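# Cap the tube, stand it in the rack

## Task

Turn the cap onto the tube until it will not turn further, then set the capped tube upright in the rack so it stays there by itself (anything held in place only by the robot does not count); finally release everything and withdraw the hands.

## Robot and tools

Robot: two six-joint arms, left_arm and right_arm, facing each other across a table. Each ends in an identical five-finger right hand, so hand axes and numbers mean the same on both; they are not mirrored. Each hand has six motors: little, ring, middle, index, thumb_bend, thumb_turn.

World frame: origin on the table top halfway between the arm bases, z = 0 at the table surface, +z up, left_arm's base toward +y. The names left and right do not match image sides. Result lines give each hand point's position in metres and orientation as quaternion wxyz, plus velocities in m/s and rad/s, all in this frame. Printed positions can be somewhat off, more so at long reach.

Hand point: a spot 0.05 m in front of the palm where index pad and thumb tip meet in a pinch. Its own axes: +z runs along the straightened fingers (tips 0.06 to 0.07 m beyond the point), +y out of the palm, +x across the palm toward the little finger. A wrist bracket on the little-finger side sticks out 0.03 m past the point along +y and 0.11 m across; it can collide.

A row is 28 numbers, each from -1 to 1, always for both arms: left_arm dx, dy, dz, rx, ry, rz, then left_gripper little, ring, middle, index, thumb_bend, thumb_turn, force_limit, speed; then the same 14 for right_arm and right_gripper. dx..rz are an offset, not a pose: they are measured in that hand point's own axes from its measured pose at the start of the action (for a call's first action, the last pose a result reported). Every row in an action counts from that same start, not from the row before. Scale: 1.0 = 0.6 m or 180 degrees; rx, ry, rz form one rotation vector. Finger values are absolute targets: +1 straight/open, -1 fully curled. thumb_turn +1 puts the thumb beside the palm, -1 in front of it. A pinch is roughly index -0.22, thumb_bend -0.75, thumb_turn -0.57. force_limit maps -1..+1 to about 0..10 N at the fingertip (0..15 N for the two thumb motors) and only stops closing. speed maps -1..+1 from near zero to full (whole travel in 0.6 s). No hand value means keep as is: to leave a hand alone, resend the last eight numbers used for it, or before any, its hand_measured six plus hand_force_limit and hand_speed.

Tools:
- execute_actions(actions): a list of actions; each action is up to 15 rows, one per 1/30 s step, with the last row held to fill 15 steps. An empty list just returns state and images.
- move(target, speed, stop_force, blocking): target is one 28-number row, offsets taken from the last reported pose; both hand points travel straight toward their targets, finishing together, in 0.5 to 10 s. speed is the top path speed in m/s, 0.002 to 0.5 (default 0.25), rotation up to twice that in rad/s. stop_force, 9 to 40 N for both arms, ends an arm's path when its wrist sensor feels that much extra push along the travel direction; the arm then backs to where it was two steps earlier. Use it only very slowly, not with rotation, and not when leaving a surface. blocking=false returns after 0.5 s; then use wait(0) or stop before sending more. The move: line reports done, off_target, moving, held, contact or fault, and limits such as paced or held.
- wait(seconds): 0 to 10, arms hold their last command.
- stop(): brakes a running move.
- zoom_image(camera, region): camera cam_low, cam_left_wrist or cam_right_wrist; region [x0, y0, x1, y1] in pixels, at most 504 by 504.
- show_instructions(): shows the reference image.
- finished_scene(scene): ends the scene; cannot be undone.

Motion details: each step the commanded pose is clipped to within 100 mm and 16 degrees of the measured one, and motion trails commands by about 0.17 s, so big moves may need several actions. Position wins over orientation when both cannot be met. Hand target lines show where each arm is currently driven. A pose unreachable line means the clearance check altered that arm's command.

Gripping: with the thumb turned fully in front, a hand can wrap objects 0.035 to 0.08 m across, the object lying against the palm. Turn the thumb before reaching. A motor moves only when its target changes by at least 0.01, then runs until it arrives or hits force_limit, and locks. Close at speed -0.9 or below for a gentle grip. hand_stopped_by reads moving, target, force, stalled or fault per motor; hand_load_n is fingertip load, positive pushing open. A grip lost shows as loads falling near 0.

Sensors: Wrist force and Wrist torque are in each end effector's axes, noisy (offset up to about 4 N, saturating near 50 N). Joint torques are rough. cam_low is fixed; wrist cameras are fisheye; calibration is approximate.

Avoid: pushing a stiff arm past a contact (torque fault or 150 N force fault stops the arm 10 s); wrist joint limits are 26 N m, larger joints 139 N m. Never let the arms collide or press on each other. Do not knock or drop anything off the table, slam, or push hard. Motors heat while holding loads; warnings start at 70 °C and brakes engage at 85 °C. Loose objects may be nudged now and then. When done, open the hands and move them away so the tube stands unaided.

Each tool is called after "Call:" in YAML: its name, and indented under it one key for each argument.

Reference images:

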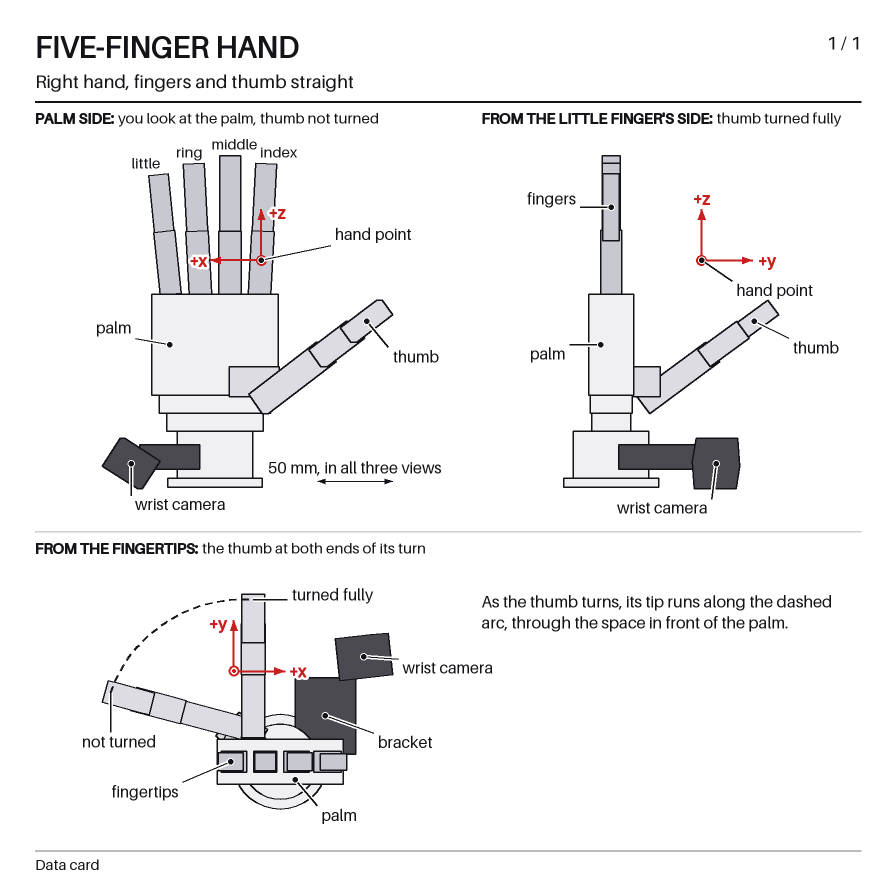

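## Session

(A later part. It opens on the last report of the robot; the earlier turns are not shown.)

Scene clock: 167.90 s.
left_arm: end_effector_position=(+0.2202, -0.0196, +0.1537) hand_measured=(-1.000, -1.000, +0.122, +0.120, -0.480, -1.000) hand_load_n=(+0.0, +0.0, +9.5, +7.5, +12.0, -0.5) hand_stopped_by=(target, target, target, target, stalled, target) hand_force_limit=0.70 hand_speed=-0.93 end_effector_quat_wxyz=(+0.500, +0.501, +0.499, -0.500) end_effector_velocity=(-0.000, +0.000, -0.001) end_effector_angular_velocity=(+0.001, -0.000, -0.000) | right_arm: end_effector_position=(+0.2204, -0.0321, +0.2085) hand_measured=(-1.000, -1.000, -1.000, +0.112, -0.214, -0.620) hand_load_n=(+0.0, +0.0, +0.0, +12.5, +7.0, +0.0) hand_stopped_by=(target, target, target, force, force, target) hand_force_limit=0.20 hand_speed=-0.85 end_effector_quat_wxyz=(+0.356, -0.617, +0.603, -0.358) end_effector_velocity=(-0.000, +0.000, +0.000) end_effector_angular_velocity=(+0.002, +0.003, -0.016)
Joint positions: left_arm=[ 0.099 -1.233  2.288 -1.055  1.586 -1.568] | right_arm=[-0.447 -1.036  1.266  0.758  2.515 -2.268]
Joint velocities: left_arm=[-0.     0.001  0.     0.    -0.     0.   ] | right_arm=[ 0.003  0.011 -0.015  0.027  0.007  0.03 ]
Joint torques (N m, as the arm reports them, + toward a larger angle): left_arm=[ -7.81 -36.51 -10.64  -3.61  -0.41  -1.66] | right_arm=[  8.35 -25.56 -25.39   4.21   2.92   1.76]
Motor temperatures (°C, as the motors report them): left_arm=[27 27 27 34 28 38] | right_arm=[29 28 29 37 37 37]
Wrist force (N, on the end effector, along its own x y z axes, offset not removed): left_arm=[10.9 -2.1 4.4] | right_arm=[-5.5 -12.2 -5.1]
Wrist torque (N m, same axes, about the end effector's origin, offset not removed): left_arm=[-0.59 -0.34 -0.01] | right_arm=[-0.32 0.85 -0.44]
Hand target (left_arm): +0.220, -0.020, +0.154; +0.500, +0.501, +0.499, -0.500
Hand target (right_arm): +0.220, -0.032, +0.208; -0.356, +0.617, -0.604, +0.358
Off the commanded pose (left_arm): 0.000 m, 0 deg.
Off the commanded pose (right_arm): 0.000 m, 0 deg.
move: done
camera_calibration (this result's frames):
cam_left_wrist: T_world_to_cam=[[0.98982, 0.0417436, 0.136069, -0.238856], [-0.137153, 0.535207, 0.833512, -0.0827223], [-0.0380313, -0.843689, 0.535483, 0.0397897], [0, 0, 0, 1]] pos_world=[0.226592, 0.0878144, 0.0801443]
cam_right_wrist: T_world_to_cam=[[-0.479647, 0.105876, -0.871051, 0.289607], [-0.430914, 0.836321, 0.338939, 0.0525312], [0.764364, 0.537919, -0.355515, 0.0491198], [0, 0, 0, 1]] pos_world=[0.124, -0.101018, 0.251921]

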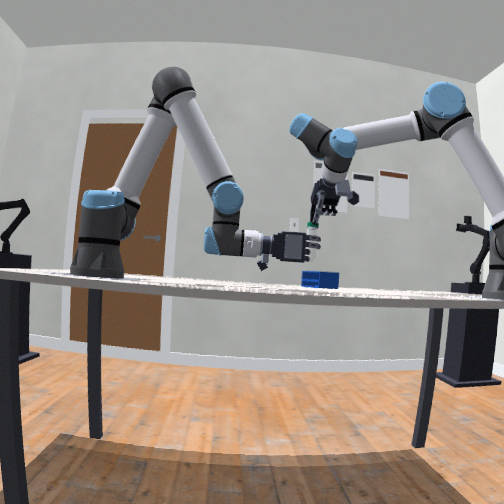

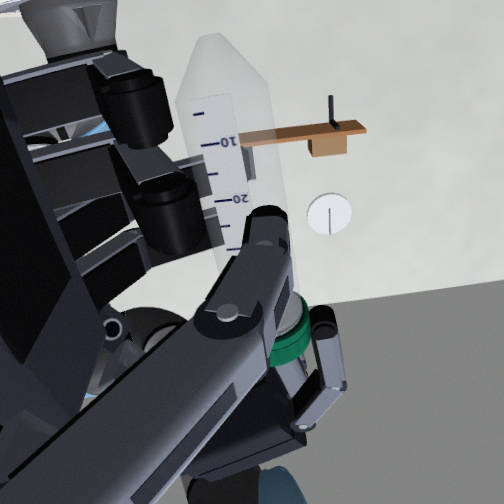

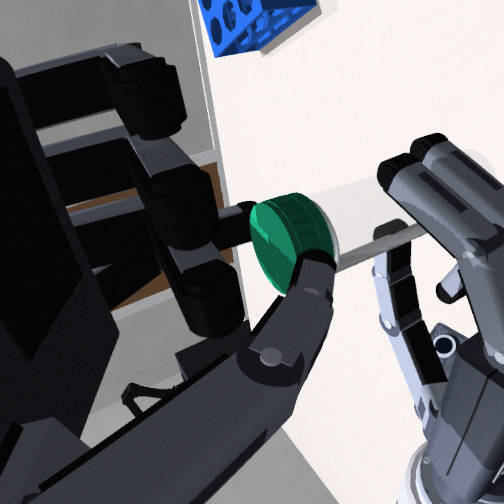

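Call:
execute_actions:
  actions:
    - [[0,0,0,0,0,0,-1,-1,0.12,0.12,-0.5,-1,0.7,-0.93,0,0,0,0,0,0,-1,-1,-1,0.45,0.1,-0.62,0.2,-0.5]]

Call:
move:
  target: [0,0,0,0,0,0,-1,-1,0.12,0.12,-0.5,-1,0.7,-0.93,-0.0063,-0.0032,0.0108,0.009,-0.654,-0.366,-1,-1,-1,0.45,0.1,-0.62,0.2,-0.5]
  speed: 0.2

Call:
zoom_image:
  camera: "cam_low"
  region: [275,180,355,260]

Scene clock: 168.63 s.
left_arm: end_effector_position=(+0.2202, -0.0196, +0.1537) hand_measured=(-1.000, -1.000, +0.122, +0.120, -0.480, -1.000) hand_load_n=(+0.0, +0.0, +9.0, +7.5, +11.5, +0.0) hand_stopped_by=(target, target, target, target, stalled, target) hand_force_limit=0.70 hand_speed=-0.93 end_effector_quat_wxyz=(+0.500, +0.501, +0.499, -0.500) end_effector_velocity=(+0.000, +0.000, +0.000) end_effector_angular_velocity=(-0.000, +0.000, +0.001) | right_arm: end_effector_position=(+0.2204, -0.0321, +0.2085) hand_measured=(-1.000, -1.000, -1.000, +0.442, -0.012, -0.620) hand_load_n=(+0.0, +0.0, +0.0, +0.0, +0.0, +0.0) hand_stopped_by=(target, target, target, moving, moving, target) hand_force_limit=0.20 hand_speed=-0.50 end_effector_quat_wxyz=(+0.356, -0.617, +0.603, -0.358) end_effector_velocity=(-0.000, +0.000, -0.000) end_effector_angular_velocity=(+0.001, +0.000, +0.001)
Joint positions: left_arm=[ 0.099 -1.233  2.288 -1.055  1.586 -1.568] | right_arm=[-0.447 -1.036  1.266  0.758  2.515 -2.268]
Joint velocities: left_arm=[ 0.001 -0.    -0.    -0.    -0.    -0.   ] | right_arm=[ 0.    -0.     0.    -0.001 -0.001 -0.   ]
Joint torques (N m, as the arm reports them, + toward a larger angle): left_arm=[ -7.04 -34.5  -10.43  -3.33  -0.31  -1.7 ] | right_arm=[ -9.74 -48.28  -6.38  -0.35  -1.5   -2.45]
Motor temperatures (°C, as the motors report them): left_arm=[27 27 27 34 28 38] | right_arm=[29 28 29 37 37 37]
Wrist force (N, on the end effector, along its own x y z axes, offset not removed): left_arm=[-0.2 -0.7 3.6] | right_arm=[2.5 -0.3 -2.3]
Wrist torque (N m, same axes, about the end effector's origin, offset not removed): left_arm=[-0.55 -0.30 -0.06] | right_arm=[0.25 -0.34 0.31]
Hand target (left_arm): +0.220, -0.020, +0.154; +0.500, +0.501, +0.499, -0.500
Hand target (right_arm): +0.220, -0.032, +0.209; -0.356, +0.617, -0.603, +0.358
Off the commanded pose (left_arm): 0.000 m, 0 deg.
Off the commanded pose (right_arm): 0.000 m, 0 deg.
camera_calibration (this result's frames):
cam_left_wrist: T_world_to_cam=[[0.98982, 0.0417452, 0.136069, -0.238857], [-0.137153, 0.535218, 0.833505, -0.0827257], [-0.0380315, -0.843682, 0.535495, 0.0397844], [0, 0, 0, 1]] pos_world=[0.226592, 0.0878128, 0.0801488]
cam_right_wrist: T_world_to_cam=[[-0.479671, 0.105825, -0.871043, 0.289571], [-0.430895, 0.836348, 0.338898, 0.0525391], [0.764359, 0.537888, -0.355573, 0.0491189], [0, 0, 0, 1]] pos_world=[0.123993, -0.101005, 0.251889]

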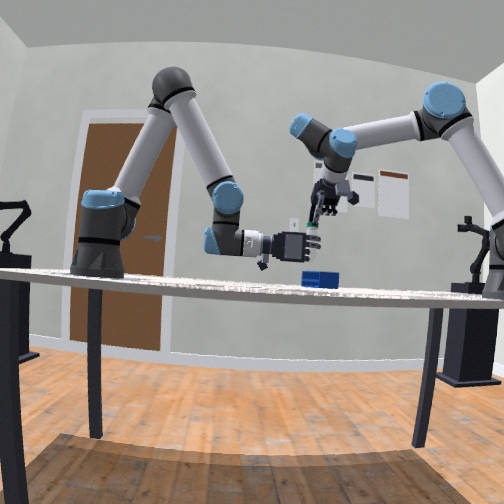

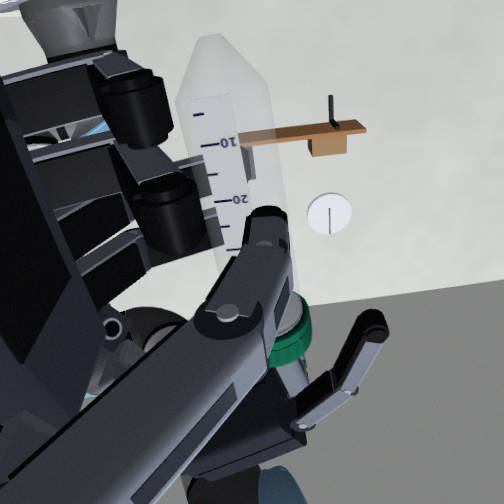

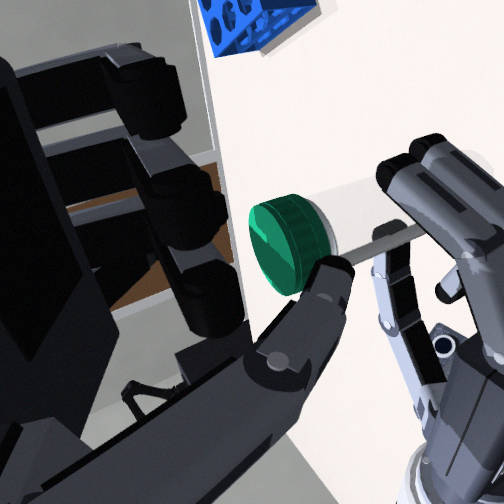

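Scene clock: 175.07 s.
left_arm: end_effector_position=(+0.2202, -0.0196, +0.1537) hand_measured=(-1.000, -1.000, +0.122, +0.120, -0.480, -1.000) hand_load_n=(+0.0, +0.0, +9.0, +7.5, +11.5, +0.0) hand_stopped_by=(target, target, target, target, stalled, target) hand_force_limit=0.70 hand_speed=-0.93 end_effector_quat_wxyz=(+0.500, +0.501, +0.499, -0.500) end_effector_velocity=(-0.000, -0.000, -0.000) end_effector_angular_velocity=(+0.000, +0.000, -0.000) | right_arm: end_effector_position=(+0.2270, -0.0283, +0.2067) hand_measured=(-1.000, -1.000, -1.000, +0.450, +0.100, -0.620) hand_load_n=(+0.0, +0.0, +0.0, +0.0, +0.0, +0.0) hand_stopped_by=(target, target, target, target, target, target) hand_force_limit=0.20 hand_speed=-0.50 end_effector_quat_wxyz=(-0.468, +0.793, +0.338, -0.192) end_effector_velocity=(+0.000, +0.000, -0.001) end_effector_angular_velocity=(-0.001, +0.003, +0.013)
Joint positions: left_arm=[ 0.099 -1.233  2.288 -1.055  1.586 -1.568] | right_arm=[-1.035 -0.743  0.997  1.626  0.537 -5.082]
Joint velocities: left_arm=[ 0. -0. -0.  0.  0. -0.] | right_arm=[ 0.001  0.009 -0.007  0.02   0.003 -0.021]
Joint torques (N m, as the arm reports them, + toward a larger angle): left_arm=[ -6.73 -35.4  -10.89  -3.18  -0.18  -1.61] | right_arm=[  8.9  -39.45 -29.45   4.51   1.5   -2.51]
Motor temperatures (°C, as the motors report them): left_arm=[27 27 27 34 28 38] | right_arm=[29 28 29 37 37 37]
Wrist force (N, on the end effector, along its own x y z axes, offset not removed): left_arm=[2.1 -0.8 1.7] | right_arm=[3.0 -3.3 0.2]
Wrist torque (N m, same axes, about the end effector's origin, offset not removed): left_arm=[-0.48 -0.49 0.04] | right_arm=[-0.28 -0.33 0.27]
Hand target (left_arm): +0.220, -0.020, +0.154; +0.500, +0.501, +0.499, -0.500
Hand target (right_arm): +0.227, -0.028, +0.207; -0.468, +0.793, +0.338, -0.192
Off the commanded pose (left_arm): 0.000 m, 0 deg.
Off the commanded pose (right_arm): 0.000 m, 0 deg.
move: done
camera_calibration (this result's frames):
cam_left_wrist: T_world_to_cam=[[0.98982, 0.0417455, 0.136069, -0.238857], [-0.137153, 0.535218, 0.833505, -0.0827257], [-0.0380313, -0.843682, 0.535495, 0.0397844], [0, 0, 0, 1]] pos_world=[0.226592, 0.0878129, 0.0801488]
cam_right_wrist: T_world_to_cam=[[0.261344, -0.41338, -0.872248, 0.108183], [-0.288758, -0.895753, 0.338002, -0.0282506], [-0.921042, 0.163534, -0.353466, 0.413006], [0, 0, 0, 1]] pos_world=[0.343965, -0.0481251, 0.249895]

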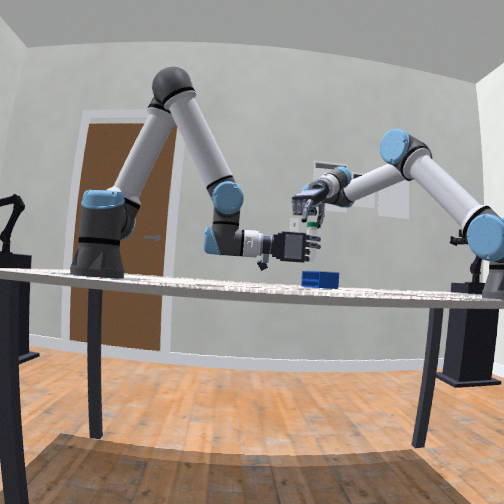

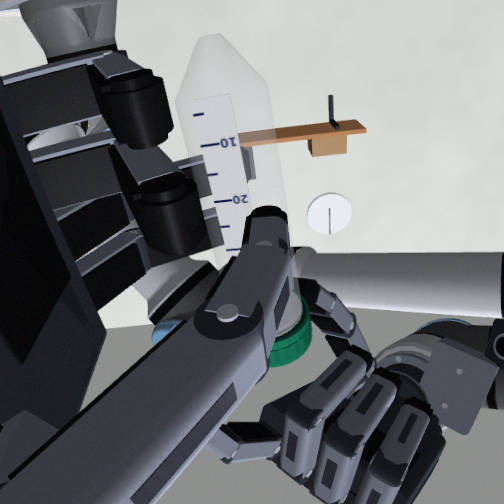

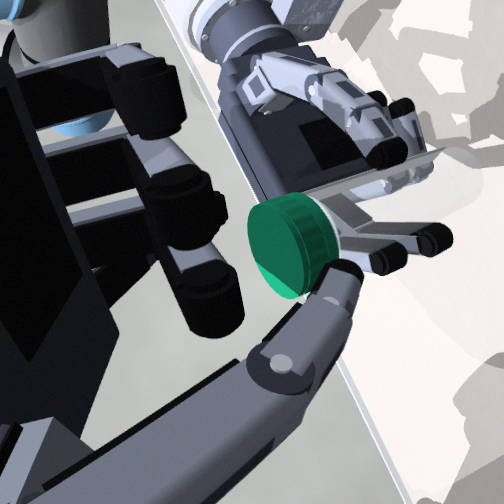

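Region (275, 180, 355, 260) of cam_low's 504x504 image, scaled by 6.300, with more detail than that image has.

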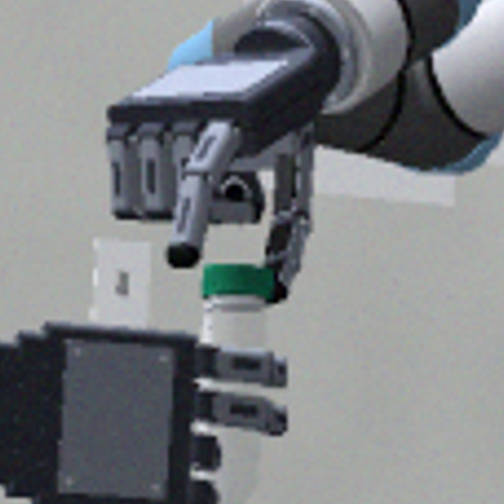

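Call:
execute_actions:
  actions:
    - [[0,0,0,0,0,0,-1,-1,0.12,0.12,-0.5,-1,0.7,-0.93,0,0,0,0,0,0,-1,-1,-1,0.16,-0.15,-0.62,0.2,-0.5]]
    - [[0,0,0,0,0,0,-1,-1,0.12,0.12,-0.5,-1,0.7,-0.93,0,0,0,0,0,0,-1,-1,-1,0.0,-0.4,-0.62,0.2,-0.85]]
    - [[0,0,0,0,0,0,-1,-1,0.12,0.12,-0.5,-1,0.7,-0.93,0,0,0,0,0,0,-1,-1,-1,0.0,-0.4,-0.62,0.2,-0.85]]

Call:
move:
  target: [0,0,0,0,0,0,-1,-1,0.12,0.12,-0.5,-1,0.7,-0.93,-0.005,0.0035,-0.0004,-0.003,0.218,0.122,-1,-1,-1,0.0,-0.4,-0.62,0.2,-0.85]
  speed: 0.15

Call:
zoom_image:
  camera: "cam_low"
  region: [275,180,355,260]

Scene clock: 176.93 s.
left_arm: end_effector_position=(+0.2202, -0.0196, +0.1537) hand_measured=(-1.000, -1.000, +0.122, +0.120, -0.480, -1.000) hand_load_n=(+0.0, +0.0, +9.5, +6.5, +11.5, -1.0) hand_stopped_by=(target, target, target, target, stalled, target) hand_force_limit=0.70 hand_speed=-0.93 end_effector_quat_wxyz=(+0.500, +0.501, +0.499, -0.500) end_effector_velocity=(-0.000, -0.000, -0.000) end_effector_angular_velocity=(+0.001, -0.001, -0.000) | right_arm: end_effector_position=(+0.2270, -0.0283, +0.2067) hand_measured=(-1.000, -1.000, -1.000, +0.096, -0.176, -0.620) hand_load_n=(+0.0, +0.0, +0.0, +8.5, +8.5, +0.0) hand_stopped_by=(target, target, target, force, force, target) hand_force_limit=0.20 hand_speed=-0.85 end_effector_quat_wxyz=(-0.468, +0.793, +0.338, -0.192) end_effector_velocity=(-0.000, +0.000, +0.000) end_effector_angular_velocity=(+0.000, +0.000, -0.000)
Joint positions: left_arm=[ 0.099 -1.233  2.288 -1.055  1.586 -1.568] | right_arm=[-1.035 -0.743  0.997  1.626  0.537 -5.082]
Joint velocities: left_arm=[ 0.     0.001 -0.     0.     0.     0.001] | right_arm=[ 0. -0. -0.  0. -0.  0.]
Joint torques (N m, as the arm reports them, + toward a larger angle): left_arm=[ -7.13 -34.15 -10.34  -3.24  -0.48  -1.54] | right_arm=[ -4.08 -55.06  -7.76   1.31  -2.58   1.52]
Motor temperatures (°C, as the motors report them): left_arm=[27 27 27 34 28 38] | right_arm=[29 28 29 37 37 37]
Wrist force (N, on the end effector, along its own x y z axes, offset not removed): left_arm=[1.5 -0.9 -0.9] | right_arm=[0.8 -0.9 -2.4]
Wrist torque (N m, same axes, about the end effector's origin, offset not removed): left_arm=[-0.38 -0.38 0.00] | right_arm=[0.17 0.14 0.08]
Hand target (left_arm): +0.220, -0.020, +0.154; +0.500, +0.501, +0.499, -0.500
Hand target (right_arm): +0.227, -0.028, +0.207; -0.468, +0.793, +0.338, -0.192
Off the commanded pose (left_arm): 0.000 m, 0 deg.
Off the commanded pose (right_arm): 0.000 m, 0 deg.
camera_calibration (this result's frames):
cam_left_wrist: T_world_to_cam=[[0.98982, 0.0417455, 0.136069, -0.238857], [-0.137153, 0.535218, 0.833505, -0.0827257], [-0.0380313, -0.843682, 0.535495, 0.0397844], [0, 0, 0, 1]] pos_world=[0.226592, 0.0878128, 0.0801488]
cam_right_wrist: T_world_to_cam=[[0.261326, -0.413384, -0.872251, 0.108181], [-0.288714, -0.895758, 0.338026, -0.0282556], [-0.921061, 0.163496, -0.353435, 0.412984], [0, 0, 0, 1]] pos_world=[0.343955, -0.0481113, 0.249875]

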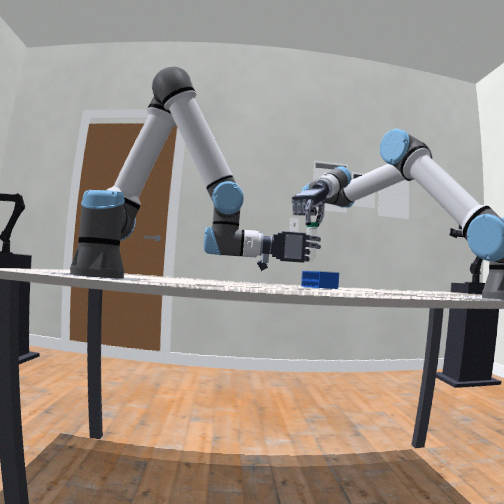

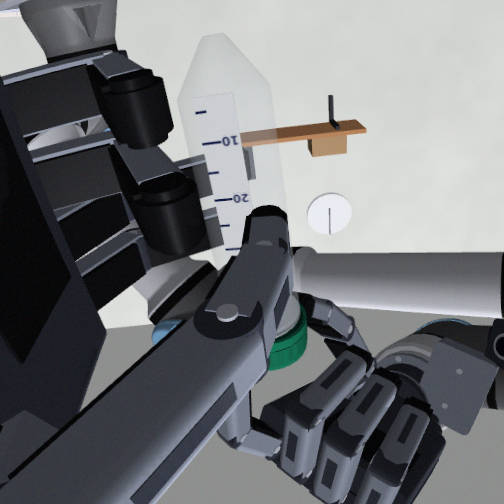

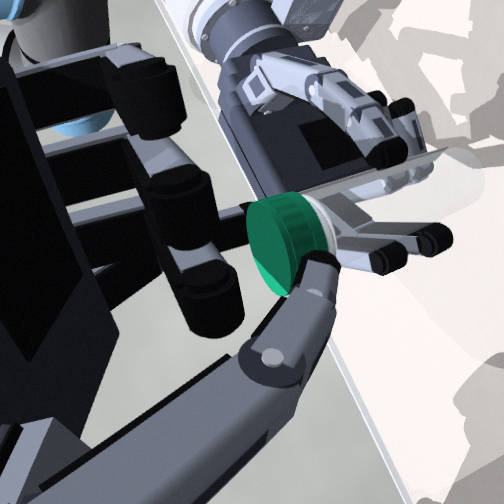

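Scene clock: 180.00 s.
left_arm: end_effector_position=(+0.2202, -0.0196, +0.1537) hand_measured=(-1.000, -1.000, +0.122, +0.120, -0.480, -1.000) hand_load_n=(+0.0, +0.0, +9.5, +7.5, +12.0, -0.5) hand_stopped_by=(target, target, target, target, stalled, target) hand_force_limit=0.70 hand_speed=-0.93 end_effector_quat_wxyz=(+0.500, +0.501, +0.499, -0.500) end_effector_velocity=(-0.000, +0.000, -0.001) end_effector_angular_velocity=(+0.001, -0.001, +0.000) | right_arm: end_effector_position=(+0.2260, -0.0312, +0.2053) hand_measured=(-1.000, -1.000, -1.000, +0.096, -0.176, -0.620) hand_load_n=(+0.0, +0.0, +0.0, +10.5, +5.5, -0.5) hand_stopped_by=(target, target, target, force, force, target) hand_force_limit=0.20 hand_speed=-0.85 end_effector_quat_wxyz=(-0.506, +0.863, +0.010, +0.001) end_effector_velocity=(-0.000, -0.000, -0.001) end_effector_angular_velocity=(+0.000, -0.001, -0.015)
Joint positions: left_arm=[ 0.099 -1.233  2.288 -1.055  1.586 -1.568] | right_arm=[-1.021 -1.224  1.509  0.484  0.779 -3.758]
Joint velocities: left_arm=[ 0.     0.001  0.    -0.    -0.     0.001] | right_arm=[ 0.003 -0.008  0.01  -0.016  0.013  0.018]
Joint torques (N m, as the arm reports them, + toward a larger angle): left_arm=[ -6.78 -35.91 -10.89  -3.25  -0.32  -1.71] | right_arm=[  6.86 -37.97  -2.4   -0.43   3.33   1.93]
Motor temperatures (°C, as the motors report them): left_arm=[27 27 27 34 28 38] | right_arm=[29 28 29 37 37 37]
Wrist force (N, on the end effector, along its own x y z axes, offset not removed): left_arm=[8.9 0.4 5.7] | right_arm=[-0.4 -9.8 -3.6]
Wrist torque (N m, same axes, about the end effector's origin, offset not removed): left_arm=[-0.43 -0.36 -0.07] | right_arm=[0.08 0.34 0.01]
Hand target (left_arm): +0.220, -0.020, +0.154; +0.500, +0.501, +0.499, -0.500
Hand target (right_arm): +0.226, -0.031, +0.205; -0.506, +0.863, +0.009, +0.002
Off the commanded pose (left_arm): 0.000 m, 0 deg.
Off the commanded pose (right_arm): 0.000 m, 0 deg.
move: done
camera_calibration (this result's frames):
cam_left_wrist: T_world_to_cam=[[0.98982, 0.0417455, 0.136069, -0.238857], [-0.137153, 0.535218, 0.833505, -0.0827257], [-0.0380312, -0.843682, 0.535495, 0.0397846], [0, 0, 0, 1]] pos_world=[0.226592, 0.087813, 0.0801487]
cam_right_wrist: T_world_to_cam=[[-0.106862, -0.478002, -0.871834, 0.187058], [-0.83643, -0.430854, 0.338748, 0.107417], [-0.537555, 0.765427, -0.353773, 0.344187], [0, 0, 0, 1]] pos_world=[0.294856, -0.127754, 0.24846]

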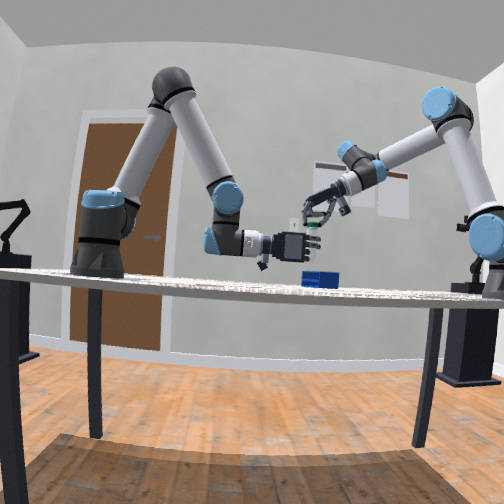

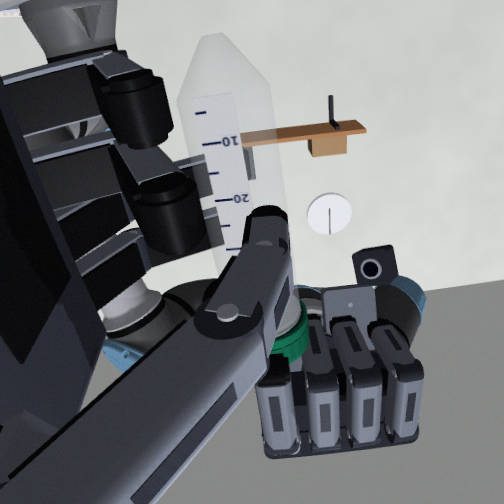

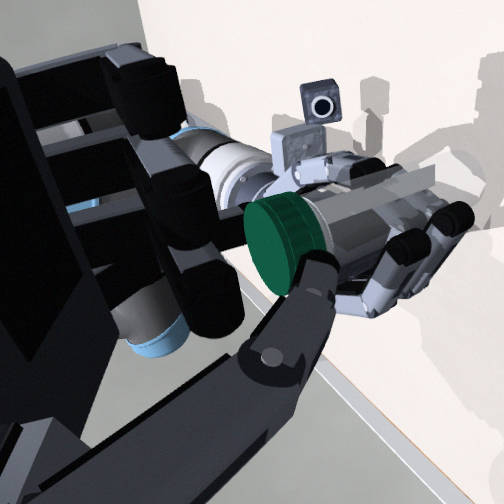

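Region (275, 180, 355, 260) of cam_low's 504x504 image, scaled by 6.300, with more detail than that image has.

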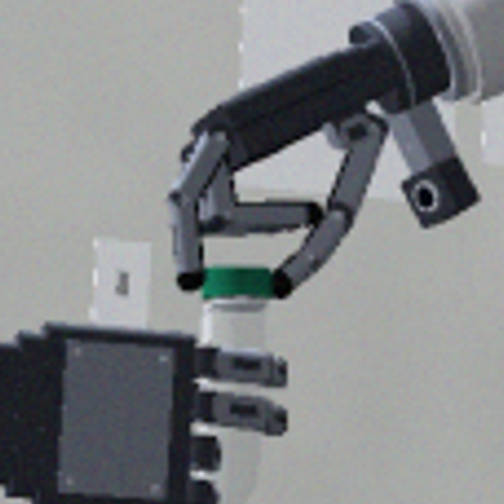

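Now 90° in one, with little descent.

Call:
move:
  target: [0,0,0,0,0,0,-1,-1,0.12,0.12,-0.5,-1,0.7,-0.93,-0.009,0.0008,-0.0004,-0.006,0.436,0.244,-1,-1,-1,0.0,-0.4,-0.62,0.2,-0.85]
  speed: 0.15

Call:
zoom_image:
  camera: "cam_low"
  region: [295,200,335,240]

Scene clock: 185.90 s.
left_arm: end_effector_position=(+0.2202, -0.0196, +0.1537) hand_measured=(-1.000, -1.000, +0.122, +0.122, -0.480, -1.000) hand_load_n=(+0.0, +0.0, +8.5, +11.0, +11.5, +3.0) hand_stopped_by=(target, target, target, target, stalled, target) hand_force_limit=0.70 hand_speed=-0.93 end_effector_quat_wxyz=(+0.500, +0.501, +0.499, -0.500) end_effector_velocity=(-0.000, -0.000, +0.000) end_effector_angular_velocity=(+0.000, -0.001, -0.000) | right_arm: end_effector_position=(+0.2203, -0.0317, +0.2049) hand_measured=(-1.000, -1.000, -1.000, +0.096, -0.176, -0.620) hand_load_n=(+0.0, +0.0, +0.0, +9.0, +7.0, +1.0) hand_stopped_by=(target, target, target, force, force, target) hand_force_limit=0.20 hand_speed=-0.85 end_effector_quat_wxyz=(+0.357, -0.618, +0.603, -0.358) end_effector_velocity=(-0.000, +0.000, -0.001) end_effector_angular_velocity=(-0.001, +0.005, -0.015)
Joint positions: left_arm=[ 0.099 -1.233  2.288 -1.055  1.586 -1.568] | right_arm=[-0.447 -1.034  1.272  0.747  2.514 -2.271]
Joint velocities: left_arm=[-0.     0.    -0.     0.    -0.     0.001] | right_arm=[ 0.002  0.013 -0.015  0.028  0.006  0.028]
Joint torques (N m, as the arm reports them, + toward a larger angle): left_arm=[ -6.13 -35.89 -10.52  -3.12  -0.36  -1.83] | right_arm=[  6.79 -28.72 -25.74   4.77   4.01   1.86]
Motor temperatures (°C, as the motors report them): left_arm=[27 27 27 34 28 38] | right_arm=[29 28 29 37 37 37]
Wrist force (N, on the end effector, along its own x y z axes, offset not removed): left_arm=[4.9 -2.4 7.4] | right_arm=[-2.5 -2.9 -2.1]
Wrist torque (N m, same axes, about the end effector's origin, offset not removed): left_arm=[-0.35 -0.15 -0.04] | right_arm=[0.39 -0.37 0.22]
Hand target (left_arm): +0.220, -0.020, +0.154; +0.500, +0.501, +0.499, -0.500
Hand target (right_arm): +0.220, -0.032, +0.205; -0.356, +0.617, -0.603, +0.358
Off the commanded pose (left_arm): 0.000 m, 0 deg.
Off the commanded pose (right_arm): 0.000 m, 0 deg.
move: done
camera_calibration (this result's frames):
cam_left_wrist: T_world_to_cam=[[0.98982, 0.0417452, 0.136069, -0.238857], [-0.137153, 0.535218, 0.833505, -0.0827257], [-0.0380316, -0.843682, 0.535495, 0.0397845], [0, 0, 0, 1]] pos_world=[0.226592, 0.0878129, 0.0801488]
cam_right_wrist: T_world_to_cam=[[-0.479359, 0.105228, -0.871287, 0.286368], [-0.432615, 0.835453, 0.338914, 0.053775], [0.763583, 0.539393, -0.354959, 0.0477612], [0, 0, 0, 1]] pos_world=[0.124068, -0.100823, 0.248237]

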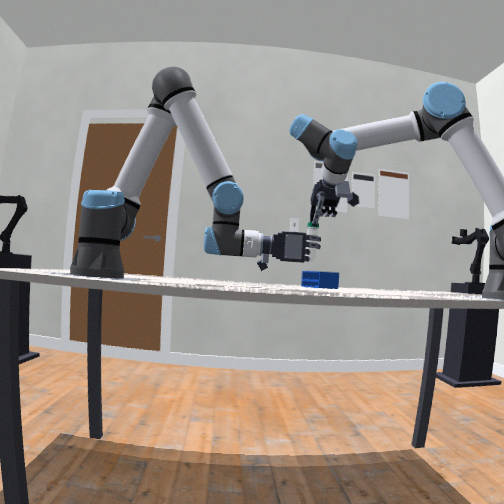

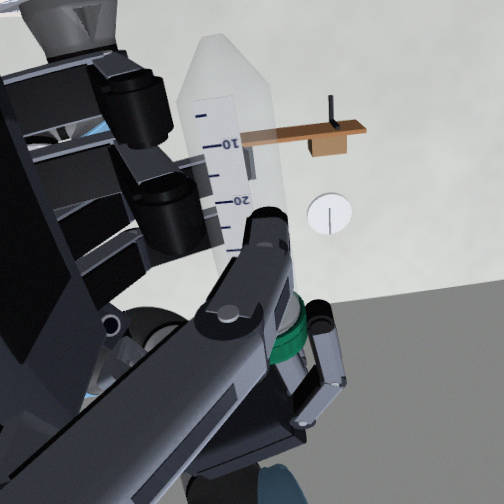

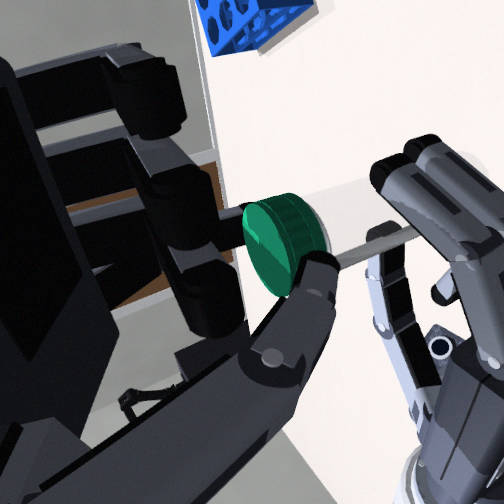

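Region (295, 200, 335, 240) of cam_low's 504x504 image, scaled by 12.600, with more detail than that image has.

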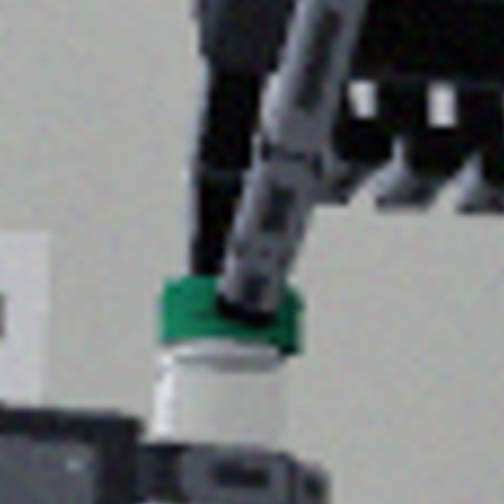

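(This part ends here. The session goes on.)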